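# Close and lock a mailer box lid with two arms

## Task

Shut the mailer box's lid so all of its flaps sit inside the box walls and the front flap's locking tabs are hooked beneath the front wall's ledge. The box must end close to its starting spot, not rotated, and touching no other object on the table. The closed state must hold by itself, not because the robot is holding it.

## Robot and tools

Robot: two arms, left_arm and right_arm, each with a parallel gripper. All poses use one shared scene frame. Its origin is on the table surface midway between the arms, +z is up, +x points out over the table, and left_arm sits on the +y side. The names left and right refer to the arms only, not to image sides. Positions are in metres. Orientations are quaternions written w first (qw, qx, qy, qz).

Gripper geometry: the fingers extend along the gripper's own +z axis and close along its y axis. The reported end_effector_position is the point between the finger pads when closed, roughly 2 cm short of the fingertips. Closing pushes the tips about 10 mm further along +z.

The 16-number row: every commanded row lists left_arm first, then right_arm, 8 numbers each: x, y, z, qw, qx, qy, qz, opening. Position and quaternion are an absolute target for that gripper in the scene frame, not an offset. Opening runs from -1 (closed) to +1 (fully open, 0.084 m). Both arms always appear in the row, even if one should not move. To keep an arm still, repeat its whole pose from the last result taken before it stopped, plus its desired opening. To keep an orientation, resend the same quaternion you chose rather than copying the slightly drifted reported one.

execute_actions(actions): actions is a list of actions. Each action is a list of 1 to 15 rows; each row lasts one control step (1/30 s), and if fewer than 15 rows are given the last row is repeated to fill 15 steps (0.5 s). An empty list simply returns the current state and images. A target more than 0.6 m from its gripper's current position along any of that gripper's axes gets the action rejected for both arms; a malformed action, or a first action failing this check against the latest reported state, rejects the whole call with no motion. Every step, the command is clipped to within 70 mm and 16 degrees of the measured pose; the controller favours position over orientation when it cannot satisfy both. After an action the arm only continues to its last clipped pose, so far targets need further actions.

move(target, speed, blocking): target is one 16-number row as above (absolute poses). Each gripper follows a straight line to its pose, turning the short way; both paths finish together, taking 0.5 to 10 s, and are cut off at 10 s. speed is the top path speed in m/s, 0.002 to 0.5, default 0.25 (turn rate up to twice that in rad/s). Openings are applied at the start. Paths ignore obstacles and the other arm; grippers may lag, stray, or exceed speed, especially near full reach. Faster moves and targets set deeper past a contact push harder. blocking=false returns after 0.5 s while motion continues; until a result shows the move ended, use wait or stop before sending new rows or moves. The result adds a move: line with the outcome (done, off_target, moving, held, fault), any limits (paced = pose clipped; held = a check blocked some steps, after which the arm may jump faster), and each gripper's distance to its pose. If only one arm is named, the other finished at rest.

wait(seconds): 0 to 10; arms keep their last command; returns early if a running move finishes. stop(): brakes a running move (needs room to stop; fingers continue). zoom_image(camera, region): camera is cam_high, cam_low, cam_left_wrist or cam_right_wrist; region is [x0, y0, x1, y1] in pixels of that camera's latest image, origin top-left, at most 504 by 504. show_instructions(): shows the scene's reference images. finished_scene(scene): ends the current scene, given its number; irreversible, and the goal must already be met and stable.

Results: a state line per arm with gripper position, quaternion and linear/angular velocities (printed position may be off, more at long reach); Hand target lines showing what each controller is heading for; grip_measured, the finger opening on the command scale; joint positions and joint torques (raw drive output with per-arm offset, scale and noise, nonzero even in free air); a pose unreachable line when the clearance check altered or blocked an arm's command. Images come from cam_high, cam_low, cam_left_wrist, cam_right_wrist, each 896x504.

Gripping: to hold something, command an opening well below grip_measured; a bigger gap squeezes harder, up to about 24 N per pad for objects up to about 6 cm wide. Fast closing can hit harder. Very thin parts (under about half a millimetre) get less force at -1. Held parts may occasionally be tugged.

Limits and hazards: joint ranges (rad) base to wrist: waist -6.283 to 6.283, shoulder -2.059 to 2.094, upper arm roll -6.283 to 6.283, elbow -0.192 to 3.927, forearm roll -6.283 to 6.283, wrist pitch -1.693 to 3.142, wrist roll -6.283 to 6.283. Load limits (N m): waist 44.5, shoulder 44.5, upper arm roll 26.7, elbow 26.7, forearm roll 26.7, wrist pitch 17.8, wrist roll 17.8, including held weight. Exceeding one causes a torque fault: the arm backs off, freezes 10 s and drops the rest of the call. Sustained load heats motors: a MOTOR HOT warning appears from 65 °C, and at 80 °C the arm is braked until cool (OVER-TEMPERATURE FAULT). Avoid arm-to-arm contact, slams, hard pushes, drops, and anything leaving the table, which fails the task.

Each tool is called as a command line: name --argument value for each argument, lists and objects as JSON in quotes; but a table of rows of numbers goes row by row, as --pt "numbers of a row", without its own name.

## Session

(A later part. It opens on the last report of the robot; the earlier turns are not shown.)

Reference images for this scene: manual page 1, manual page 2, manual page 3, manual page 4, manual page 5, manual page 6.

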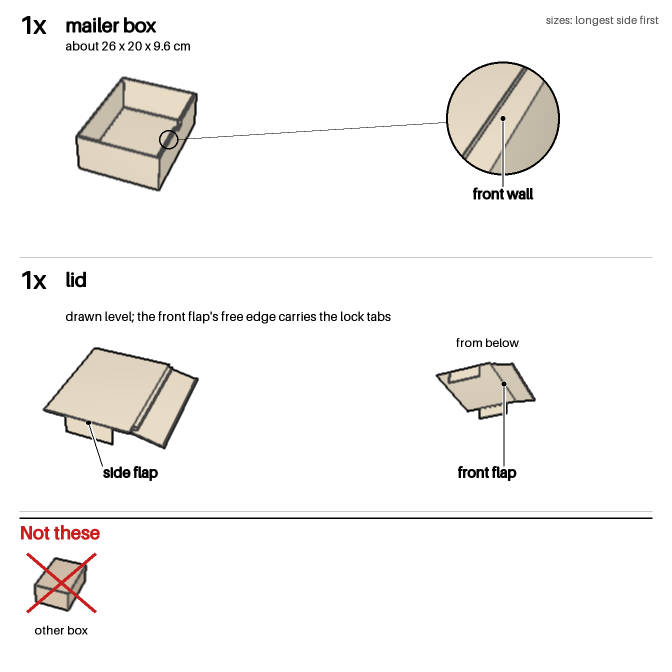

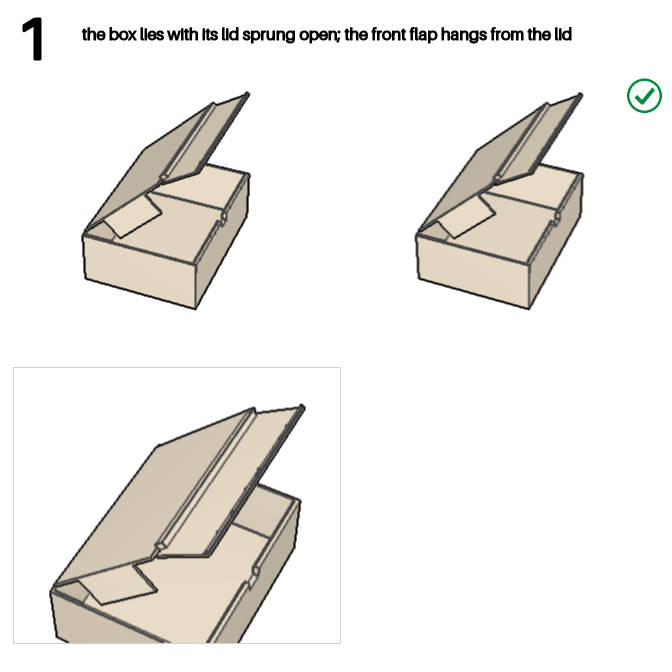

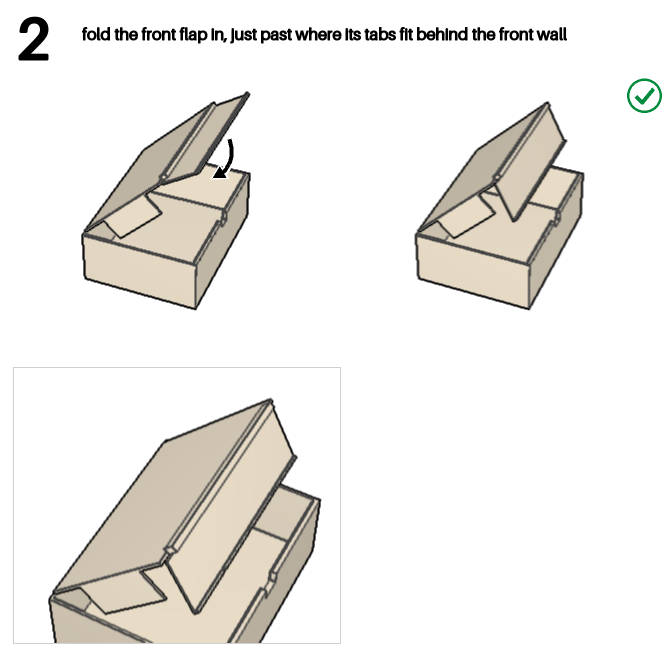

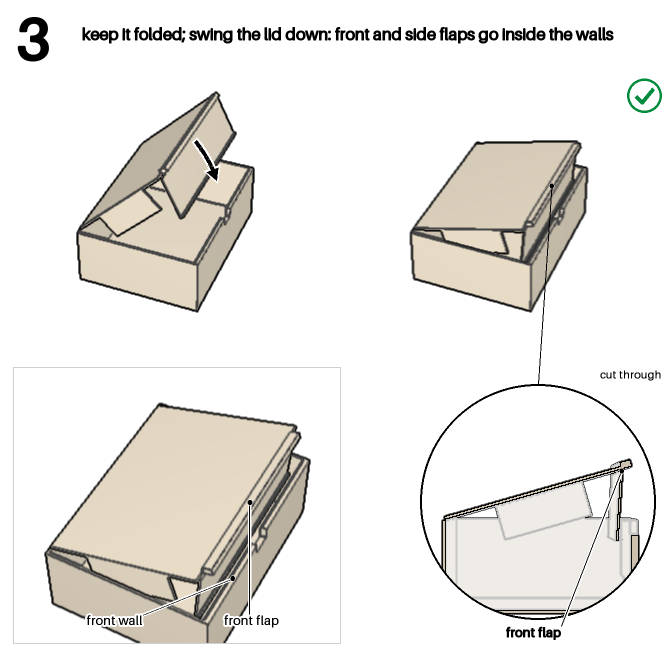

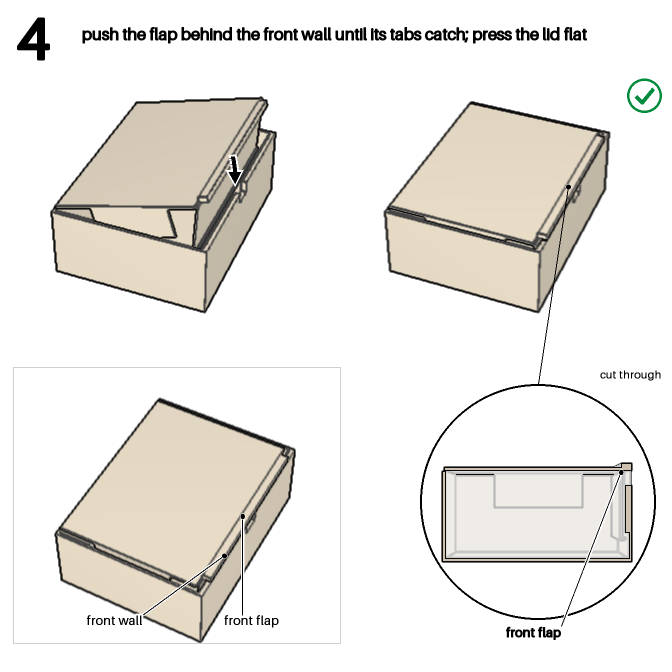

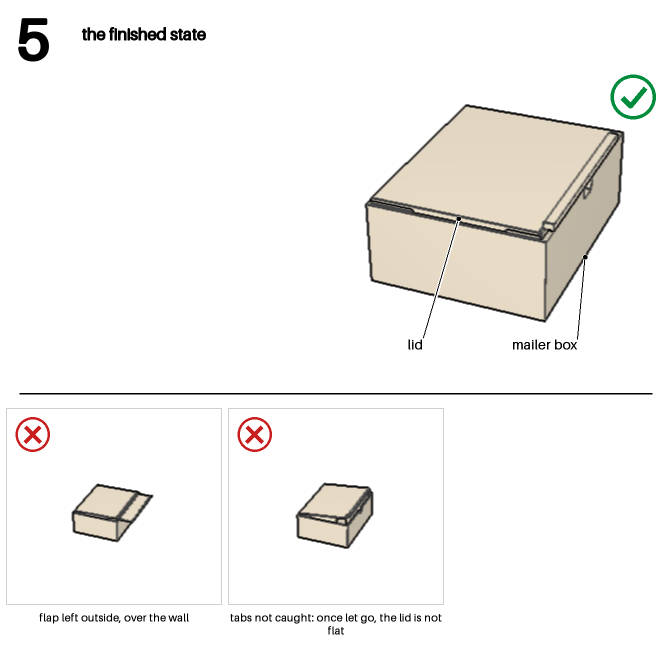

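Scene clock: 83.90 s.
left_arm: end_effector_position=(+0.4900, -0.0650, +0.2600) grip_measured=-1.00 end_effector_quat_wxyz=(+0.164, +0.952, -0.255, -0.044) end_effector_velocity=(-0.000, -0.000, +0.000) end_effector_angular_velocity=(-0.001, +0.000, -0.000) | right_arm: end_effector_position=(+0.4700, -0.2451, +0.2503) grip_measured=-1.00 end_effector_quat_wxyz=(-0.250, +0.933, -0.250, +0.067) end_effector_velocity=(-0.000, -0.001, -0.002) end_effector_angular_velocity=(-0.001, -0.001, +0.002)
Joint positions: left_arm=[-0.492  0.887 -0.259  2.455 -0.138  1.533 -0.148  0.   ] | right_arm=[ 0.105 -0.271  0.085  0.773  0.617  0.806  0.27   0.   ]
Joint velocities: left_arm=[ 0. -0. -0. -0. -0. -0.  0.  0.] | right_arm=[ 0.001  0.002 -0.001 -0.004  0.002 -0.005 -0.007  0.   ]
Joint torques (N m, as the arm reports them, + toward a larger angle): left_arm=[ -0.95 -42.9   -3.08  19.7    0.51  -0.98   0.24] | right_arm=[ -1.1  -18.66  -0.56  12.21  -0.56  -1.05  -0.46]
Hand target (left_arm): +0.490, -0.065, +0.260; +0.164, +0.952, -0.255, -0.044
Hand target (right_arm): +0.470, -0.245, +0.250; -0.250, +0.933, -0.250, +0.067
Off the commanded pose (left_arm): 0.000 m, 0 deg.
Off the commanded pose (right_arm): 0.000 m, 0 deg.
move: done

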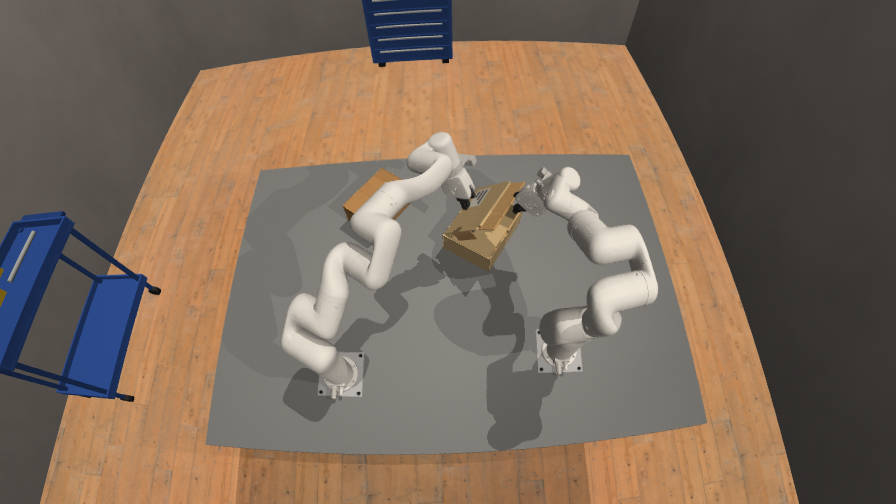

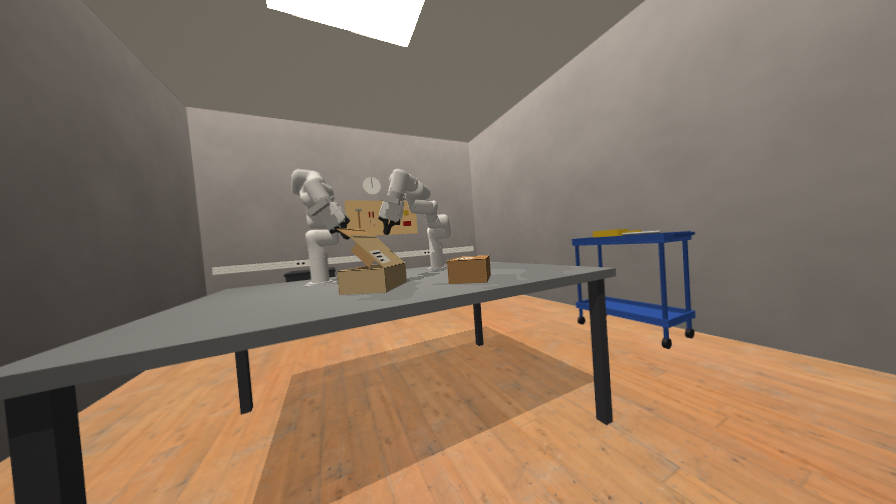

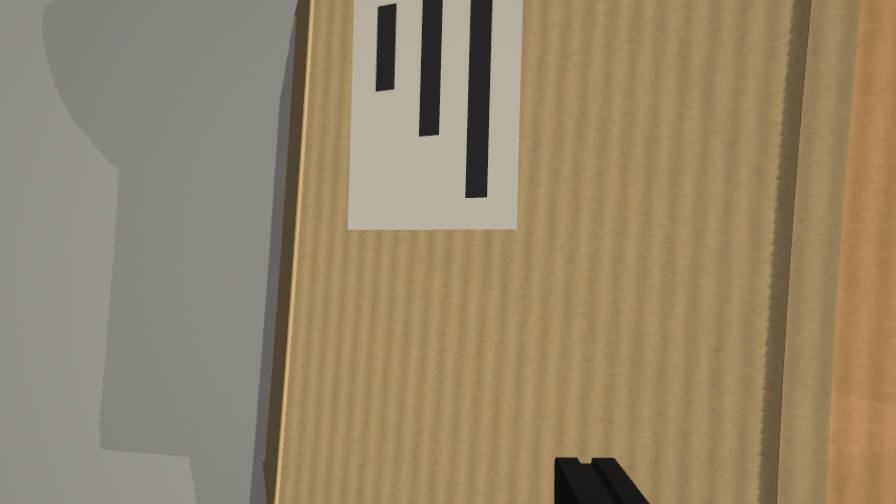

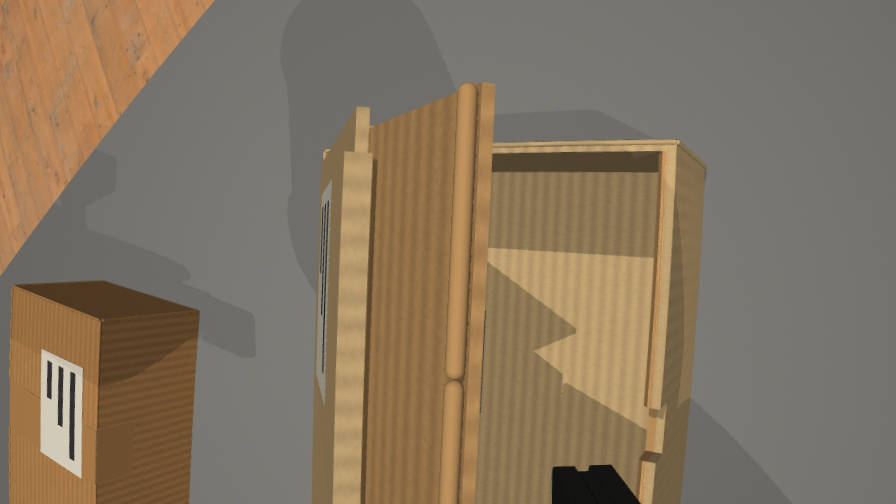

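move --target '[0.49,-0.065,0.26,0.164,0.951,-0.255,-0.044,-1,0.472,-0.241,0.315,-0.25,0.933,-0.25,0.067,-1]' --speed 0.12

move --target '[0.49,-0.065,0.26,0.164,0.951,-0.255,-0.044,-1,0.480,-0.228,0.31,-0.25,0.933,-0.25,0.067,-1]' --speed 0.1

move --target '[0.49,-0.065,0.26,0.164,0.951,-0.255,-0.044,-1,0.480,-0.228,0.245,-0.25,0.933,-0.25,0.067,-1]' --speed 0.04

zoom_image --camera "cam_low" --region '[300,170,480,310]'

Scene clock: 99.97 s.
left_arm: end_effector_position=(+0.4900, -0.0650, +0.2600) grip_measured=-1.00 end_effector_quat_wxyz=(+0.164, +0.952, -0.255, -0.044) end_effector_velocity=(+0.001, +0.001, -0.000) end_effector_angular_velocity=(+0.000, +0.000, +0.002) | right_arm: end_effector_position=(+0.4720, -0.2409, +0.3143) grip_measured=-1.00 end_effector_quat_wxyz=(-0.250, +0.933, -0.250, +0.067) end_effector_velocity=(+0.001, -0.000, +0.004) end_effector_angular_velocity=(+0.001, -0.001, -0.000)
Joint positions: left_arm=[-0.492  0.887 -0.259  2.455 -0.138  1.533 -0.148  0.   ] | right_arm=[ 0.088 -0.315  0.084  0.91   0.545  0.967  0.377  0.   ]
Joint velocities: left_arm=[ 0.002  0.     0.    -0.    -0.     0.    -0.     0.   ] | right_arm=[ 0.    -0.    -0.002  0.011 -0.003  0.009  0.005  0.   ]
Joint torques (N m, as the arm reports them, + toward a larger angle): left_arm=[ -0.97 -42.93  -3.05  19.68   0.42  -0.92   0.18] | right_arm=[ -1.39 -17.53  -0.63  12.44  -0.34  -1.05  -0.33]
Hand target (left_arm): +0.490, -0.065, +0.260; +0.164, +0.952, -0.255, -0.044
Hand target (right_arm): +0.472, -0.241, +0.315; -0.250, +0.933, -0.250, +0.067
Off the commanded pose (left_arm): 0.000 m, 0 deg.
Off the commanded pose (right_arm): 0.001 m, 0 deg.
move: done

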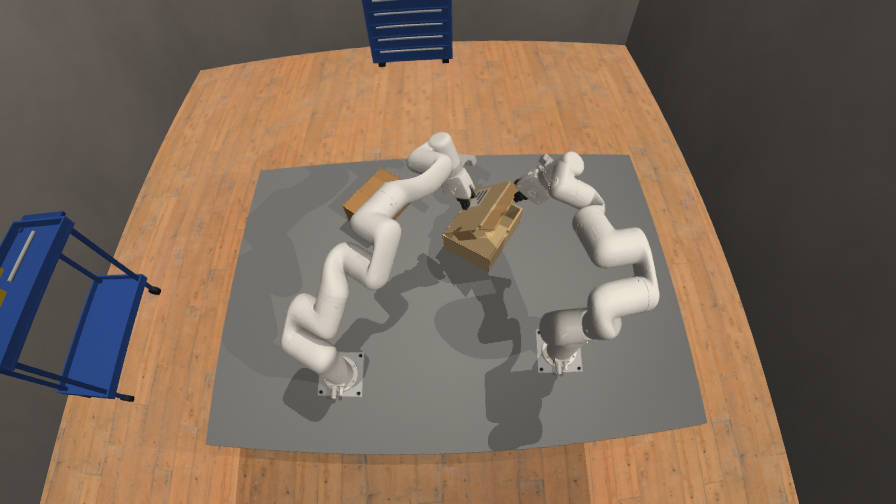

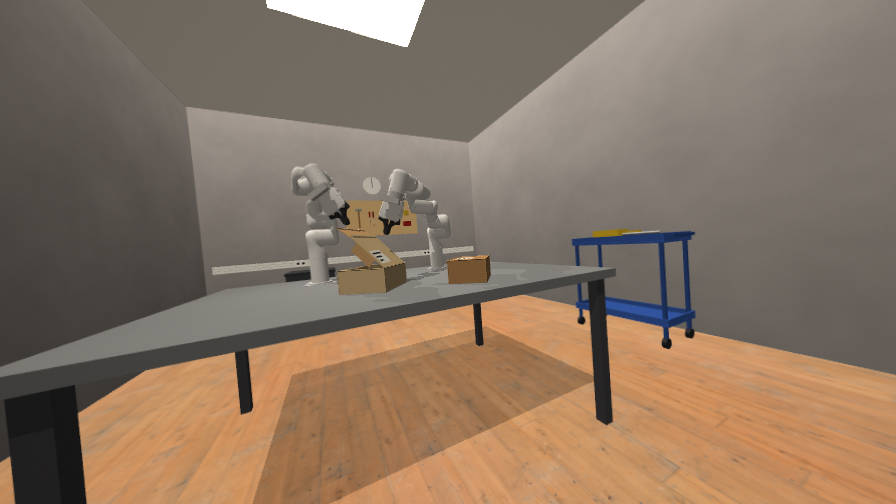

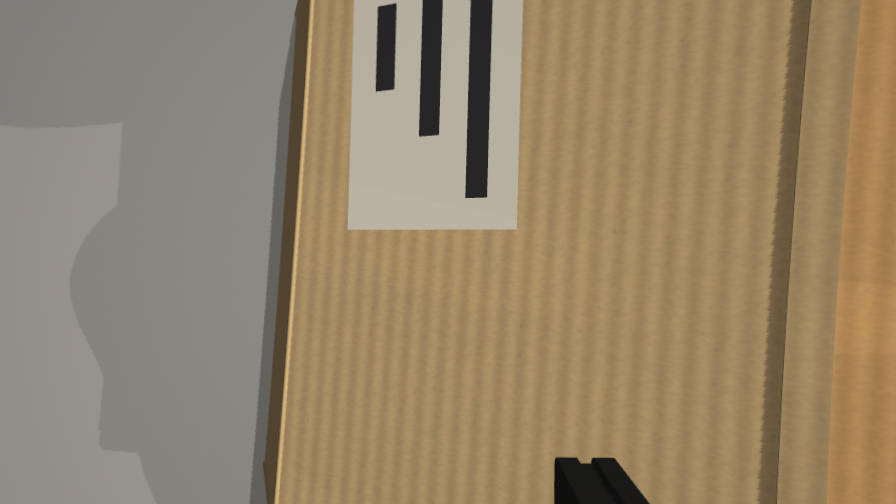

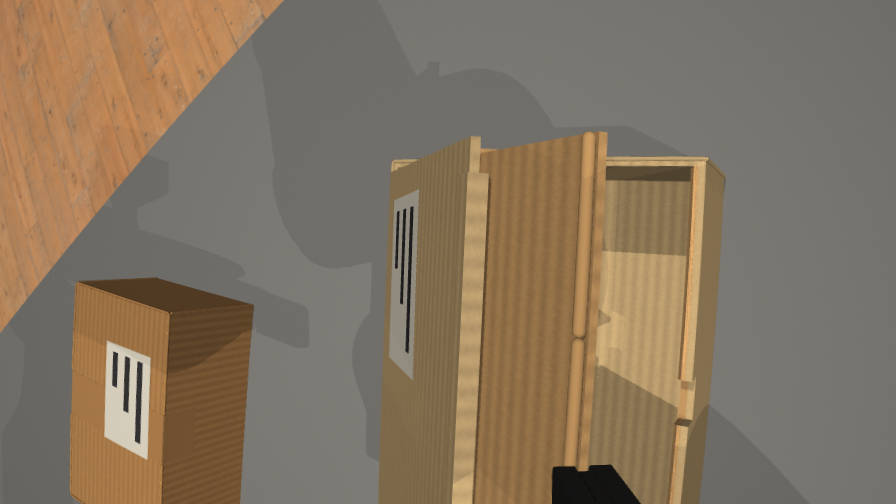

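Scene clock: 100.77 s.
left_arm: end_effector_position=(+0.4900, -0.0650, +0.2600) grip_measured=-1.00 end_effector_quat_wxyz=(+0.164, +0.952, -0.255, -0.044) end_effector_velocity=(-0.000, -0.001, -0.001) end_effector_angular_velocity=(+0.000, +0.001, -0.000) | right_arm: end_effector_position=(+0.4799, -0.2283, +0.3101) grip_measured=-1.00 end_effector_quat_wxyz=(-0.250, +0.933, -0.250, +0.067) end_effector_velocity=(+0.001, +0.001, -0.000) end_effector_angular_velocity=(-0.001, -0.000, -0.001)
Joint positions: left_arm=[-0.492  0.887 -0.259  2.455 -0.138  1.533 -0.148  0.   ] | right_arm=[ 0.099 -0.281  0.105  0.926  0.547  0.938  0.397  0.   ]
Joint velocities: left_arm=[-0.001  0.001  0.    -0.    -0.    -0.001 -0.     0.   ] | right_arm=[ 0.002  0.004  0.002  0.002 -0.001 -0.004  0.003  0.   ]
Joint torques (N m, as the arm reports them, + toward a larger angle): left_arm=[ -1.38 -42.85  -2.95  19.54   0.46  -0.89   0.15] | right_arm=[ -1.24 -18.78  -0.83  12.48  -0.39  -1.2   -0.39]
Hand target (left_arm): +0.490, -0.065, +0.260; +0.164, +0.952, -0.255, -0.044
Hand target (right_arm): +0.480, -0.228, +0.310; -0.250, +0.933, -0.250, +0.067
Off the commanded pose (left_arm): 0.000 m, 0 deg.
Off the commanded pose (right_arm): 0.000 m, 0 deg.
move: done

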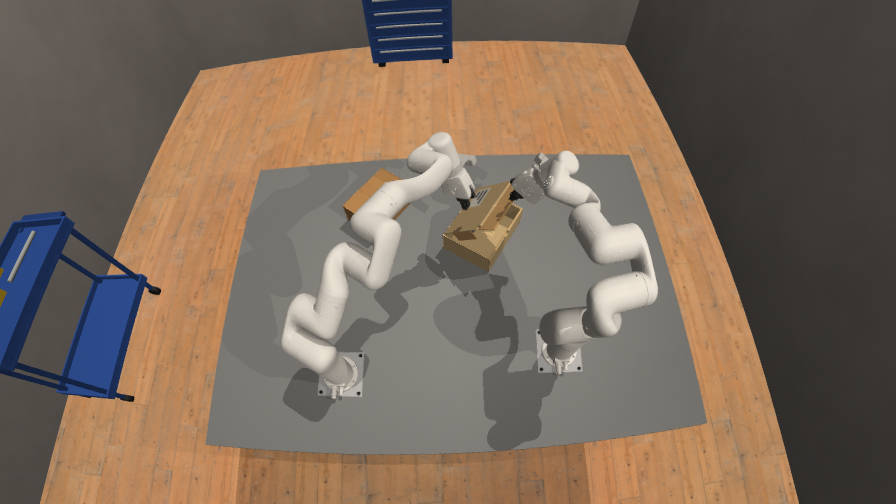

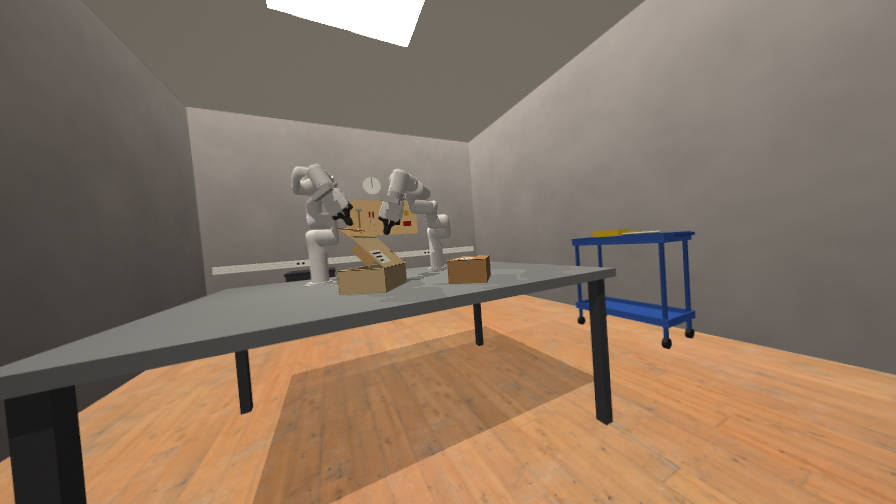

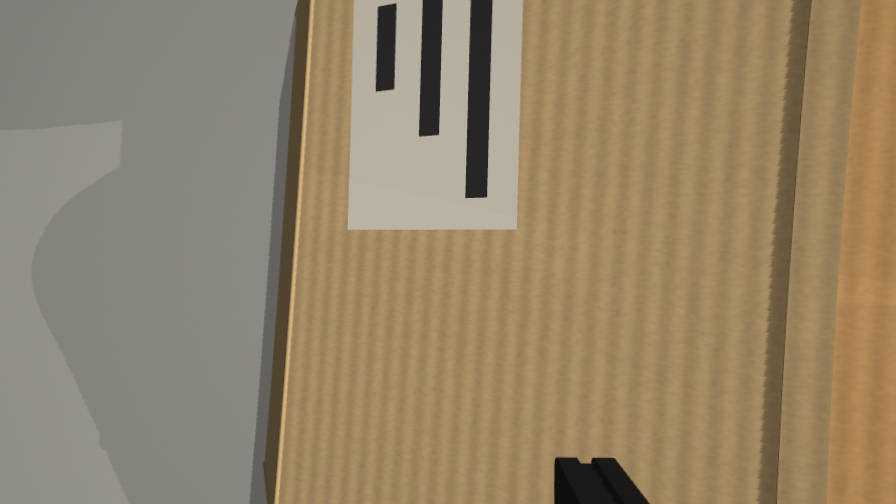

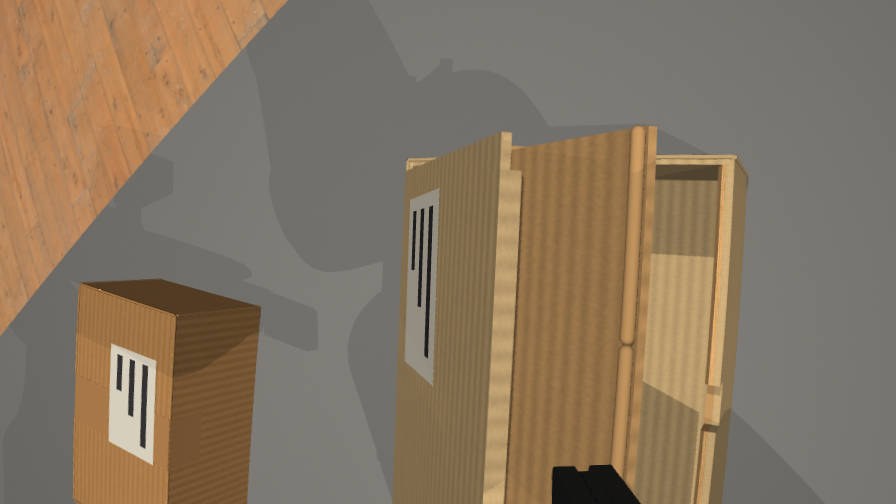

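Scene clock: 102.77 s.
left_arm: end_effector_position=(+0.4900, -0.0650, +0.2600) grip_measured=-1.00 end_effector_quat_wxyz=(+0.164, +0.952, -0.255, -0.044) end_effector_velocity=(-0.000, -0.000, -0.000) end_effector_angular_velocity=(+0.001, -0.000, -0.001) | right_arm: end_effector_position=(+0.4800, -0.2281, +0.2454) grip_measured=-1.00 end_effector_quat_wxyz=(-0.250, +0.933, -0.250, +0.067) end_effector_velocity=(+0.000, -0.000, -0.002) end_effector_angular_velocity=(+0.001, -0.001, -0.002)
Joint positions: left_arm=[-0.492  0.887 -0.259  2.455 -0.138  1.533 -0.148  0.   ] | right_arm=[ 0.12  -0.224  0.112  0.801  0.623  0.77   0.295  0.   ]
Joint velocities: left_arm=[-0.001 -0.     0.    -0.     0.     0.     0.     0.   ] | right_arm=[-0.     0.003  0.    -0.003  0.004 -0.006 -0.004  0.   ]
Joint torques (N m, as the arm reports them, + toward a larger angle): left_arm=[ -1.18 -42.98  -3.06  19.65   0.51  -1.06   0.19] | right_arm=[ -1.27 -20.01  -0.79  12.1   -0.56  -1.18  -0.43]
Hand target (left_arm): +0.490, -0.065, +0.260; +0.164, +0.952, -0.255, -0.044
Hand target (right_arm): +0.480, -0.228, +0.245; -0.250, +0.933, -0.250, +0.067
Off the commanded pose (left_arm): 0.000 m, 0 deg.
Off the commanded pose (right_arm): 0.000 m, 0 deg.
move: done

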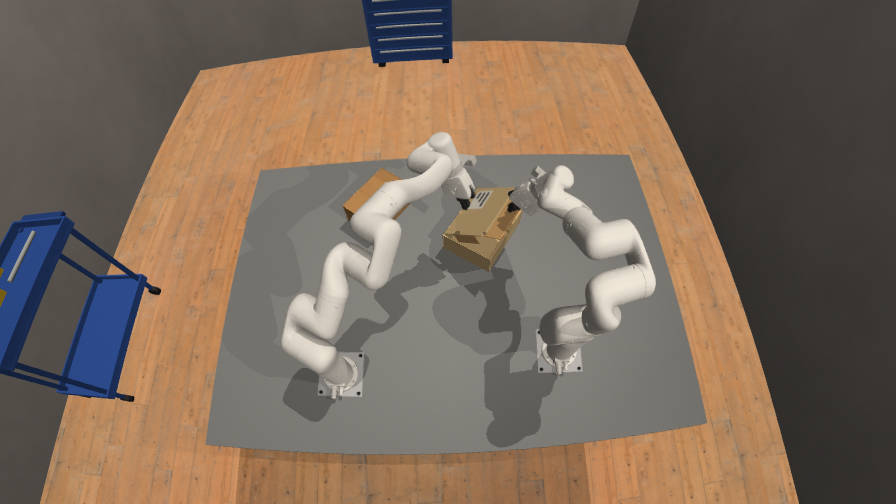

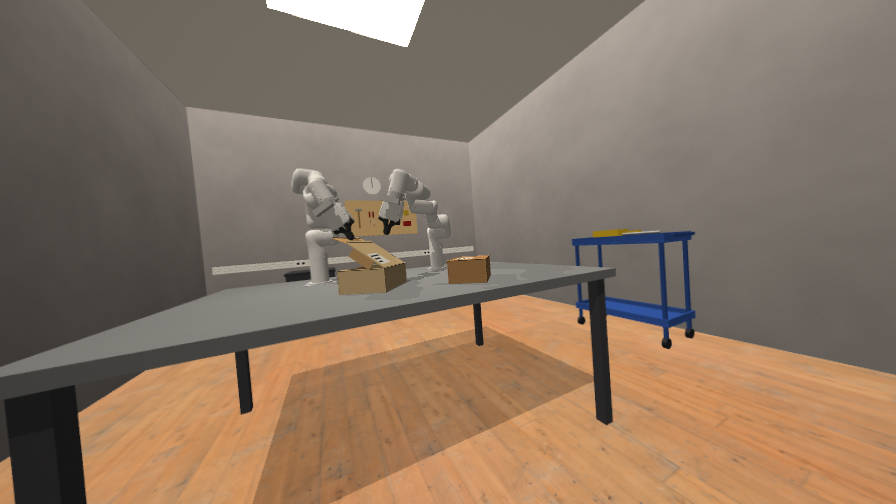

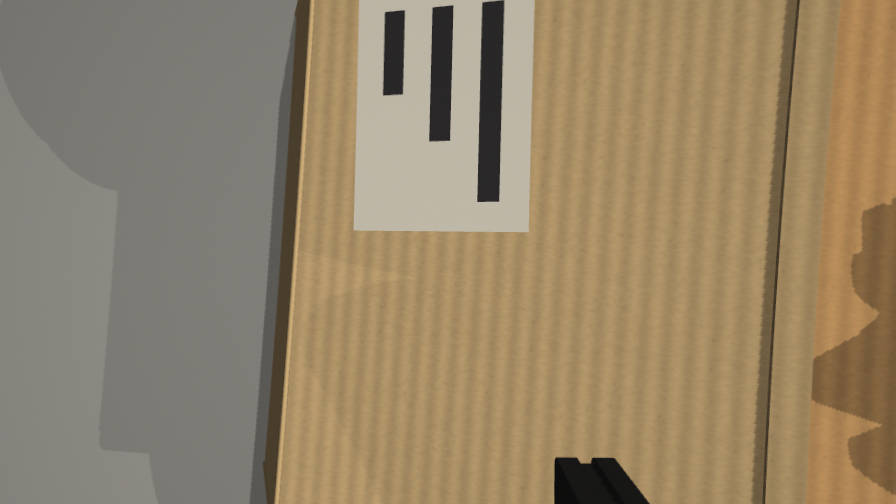

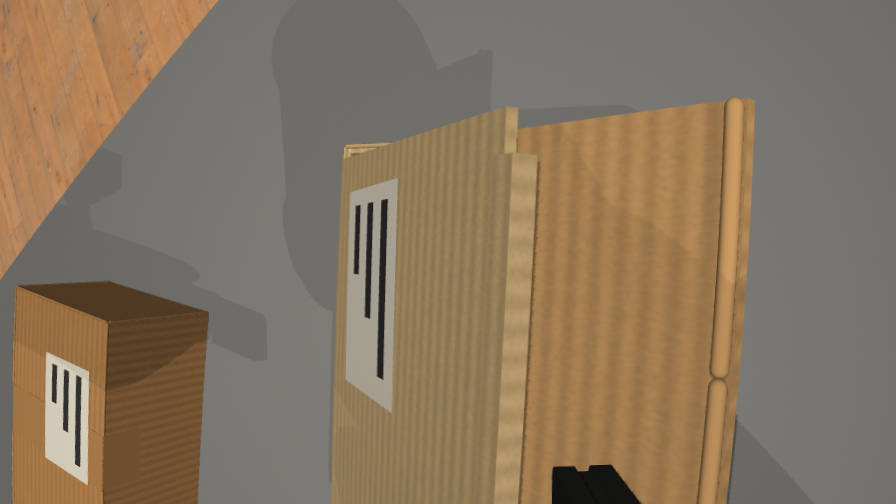

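Region (300, 170, 480, 310) of cam_low's 896x504 image, scaled by 2.800, with more detail than that image has.

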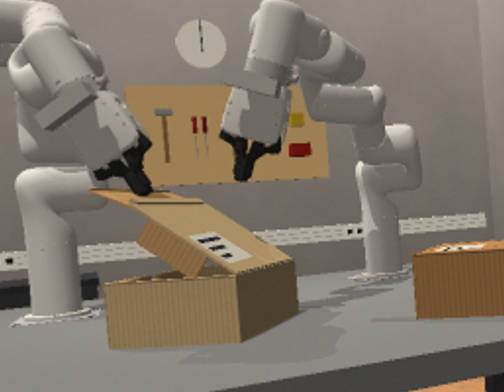

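move --target '[0.40,0.03,0.30,0.164,0.951,-0.255,-0.044,-1,0.480,-0.228,0.33,-0.25,0.933,-0.25,0.067,-1]' --speed 0.15

move --target '[0.32,-0.048,0.22,0.1295,0.8365,-0.224,0.483,-1,0.480,-0.228,0.33,-0.25,0.933,-0.25,0.067,-1]' --speed 0.15

zoom_image --camera "cam_high" --region '[400,130,620,300]'

Scene clock: 130.53 s.
left_arm: end_effector_position=(+0.4004, +0.0302, +0.2998) grip_measured=-1.00 end_effector_quat_wxyz=(+0.164, +0.952, -0.255, -0.044) end_effector_velocity=(-0.000, +0.002, +0.003) end_effector_angular_velocity=(-0.006, -0.009, +0.003) | right_arm: end_effector_position=(+0.4801, -0.2278, +0.3298) grip_measured=-1.00 end_effector_quat_wxyz=(-0.250, +0.933, -0.250, +0.067) end_effector_velocity=(+0.000, -0.001, +0.002) end_effector_angular_velocity=(+0.001, -0.001, -0.001)
Joint positions: left_arm=[-0.321  0.255 -0.269  1.591 -0.282  1.328 -0.013  0.   ] | right_arm=[ 0.096 -0.289  0.102  0.973  0.53   0.988  0.424  0.   ]
Joint velocities: left_arm=[ 0.004 -0.015  0.    -0.015 -0.005 -0.01   0.005  0.   ] | right_arm=[-0.001 -0.001 -0.002  0.004 -0.001  0.004  0.     0.   ]
Joint torques (N m, as the arm reports them, + toward a larger angle): left_arm=[ -0.81 -29.61  -1.19  20.43   0.49  -0.89   0.13] | right_arm=[ -1.28 -18.53  -0.98  12.56  -0.47  -1.22  -0.35]
Hand target (left_arm): +0.400, +0.030, +0.300; +0.164, +0.952, -0.255, -0.044
Hand target (right_arm): +0.480, -0.228, +0.330; -0.250, +0.933, -0.250, +0.067
Off the commanded pose (left_arm): 0.000 m, 0 deg.
Off the commanded pose (right_arm): 0.000 m, 0 deg.
move: done

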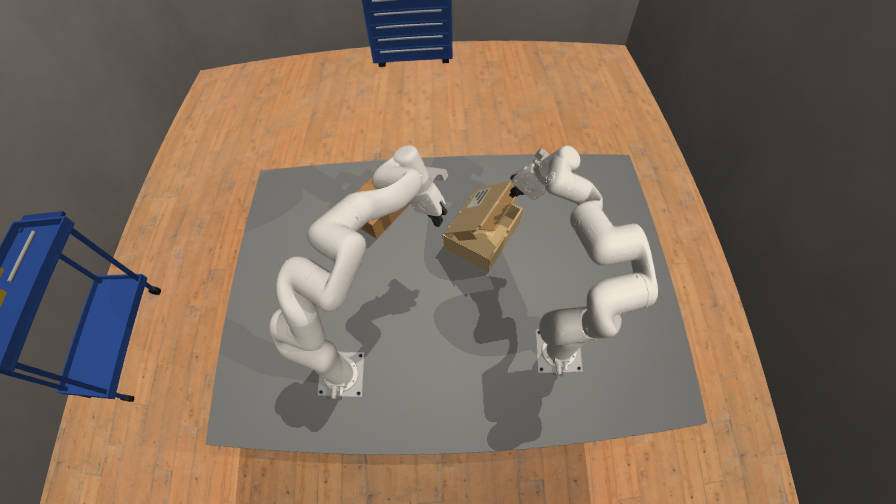

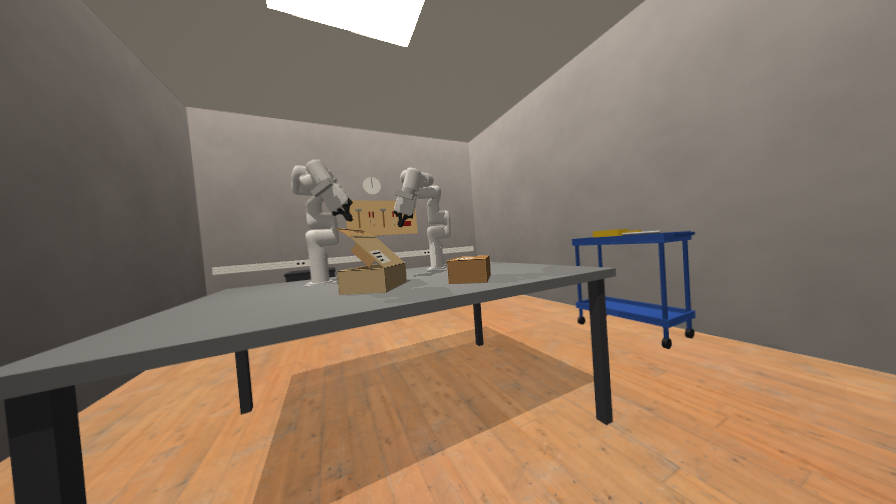

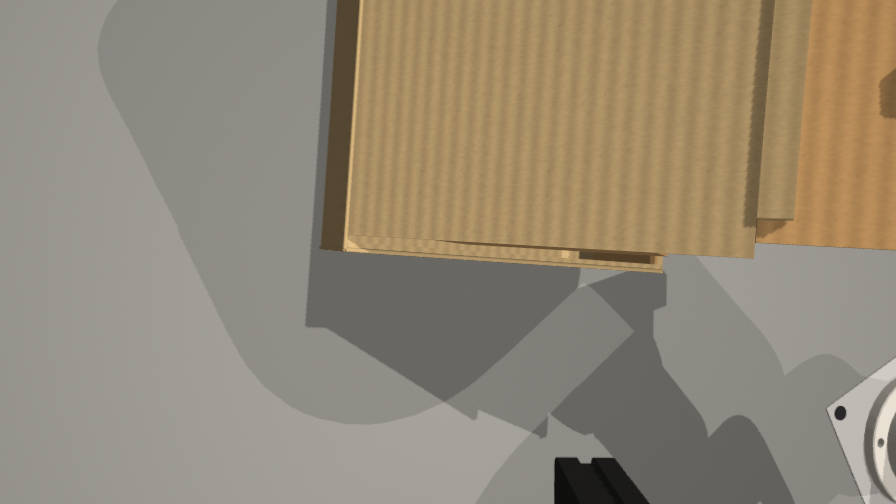

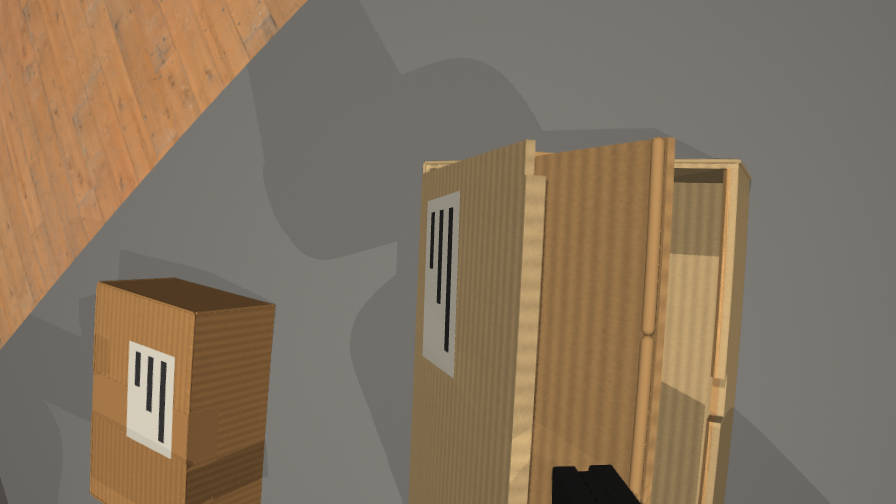

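Scene clock: 135.47 s.
left_arm: end_effector_position=(+0.3187, -0.0468, +0.2194) grip_measured=-1.00 end_effector_quat_wxyz=(+0.128, +0.838, -0.225, +0.480) end_effector_velocity=(-0.001, -0.000, -0.001) end_effector_angular_velocity=(-0.011, -0.011, -0.005) | right_arm: end_effector_position=(+0.4800, -0.2280, +0.3300) grip_measured=-1.00 end_effector_quat_wxyz=(-0.250, +0.933, -0.250, +0.067) end_effector_velocity=(+0.000, -0.000, +0.001) end_effector_angular_velocity=(-0.000, -0.002, -0.001)
Joint positions: left_arm=[-0.211 -0.002 -0.731  0.83   1.962  0.408 -2.226  0.   ] | right_arm=[ 0.095 -0.289  0.102  0.973  0.529  0.988  0.424  0.   ]
Joint velocities: left_arm=[-0.002 -0.001 -0.002 -0.005  0.045  0.009 -0.047  0.   ] | right_arm=[-0.    -0.    -0.001  0.001 -0.001 -0.001  0.     0.   ]
Joint torques (N m, as the arm reports them, + toward a larger angle): left_arm=[ -1.19 -15.86   0.57  18.8    0.35   1.18   0.14] | right_arm=[ -1.06 -18.53  -0.93  12.51  -0.36  -1.2   -0.49]
Hand target (left_arm): +0.319, -0.047, +0.219; +0.128, +0.838, -0.225, +0.481
Hand target (right_arm): +0.480, -0.228, +0.330; -0.250, +0.933, -0.250, +0.067
Off the commanded pose (left_arm): 0.002 m, 0 deg.
Off the commanded pose (right_arm): 0.000 m, 0 deg.
move: done; limits=paced

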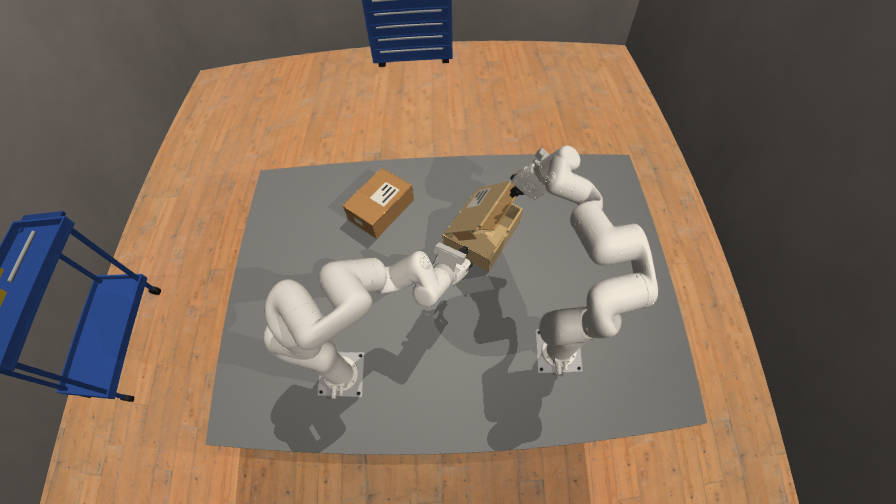

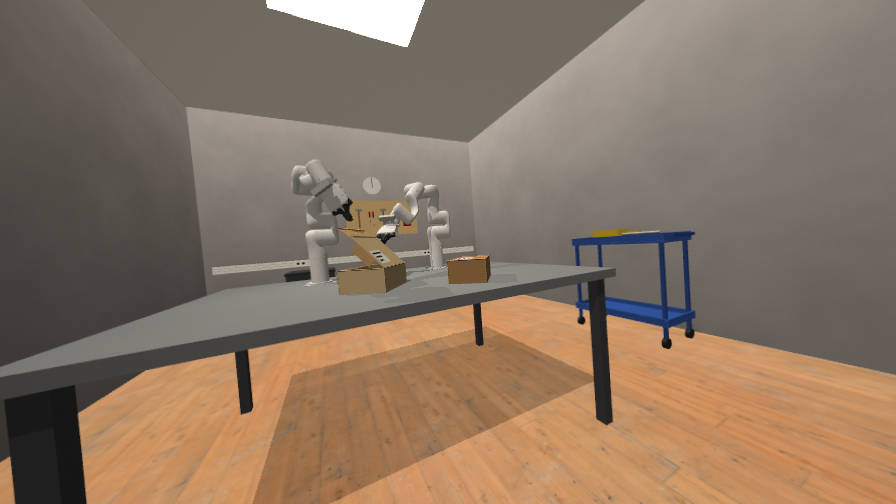

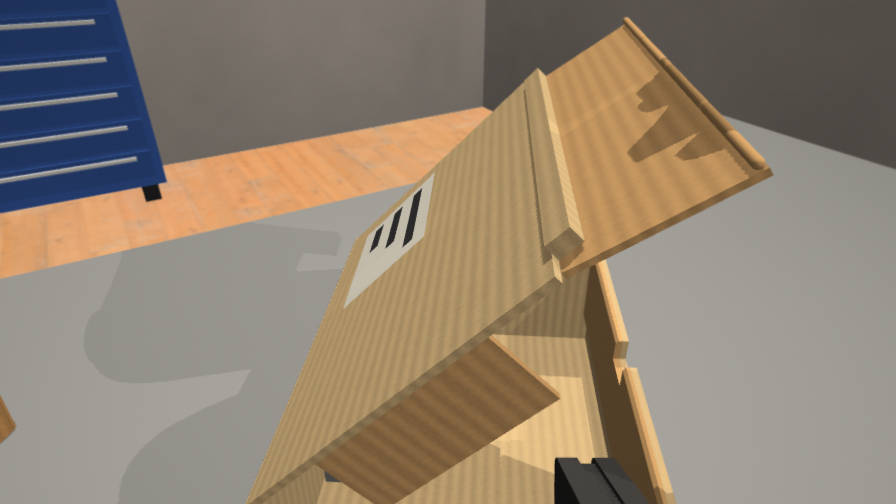

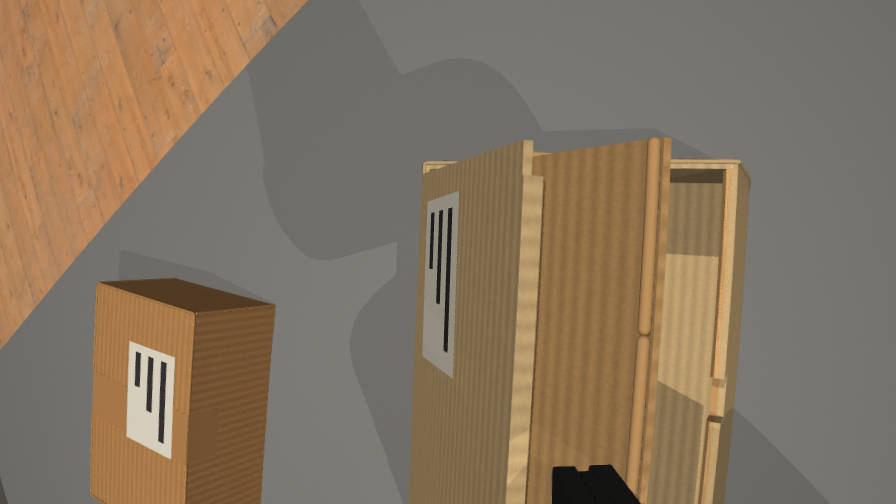

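Region (400, 130, 620, 300) of cam_high's 896x504 image, scaled by 2.291, with more detail than that image has; it fills the top 389 rows of this view, and the rest is white.

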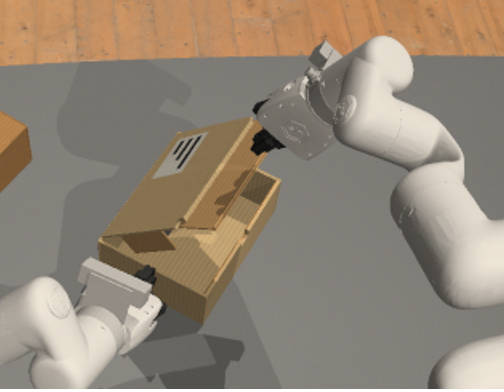

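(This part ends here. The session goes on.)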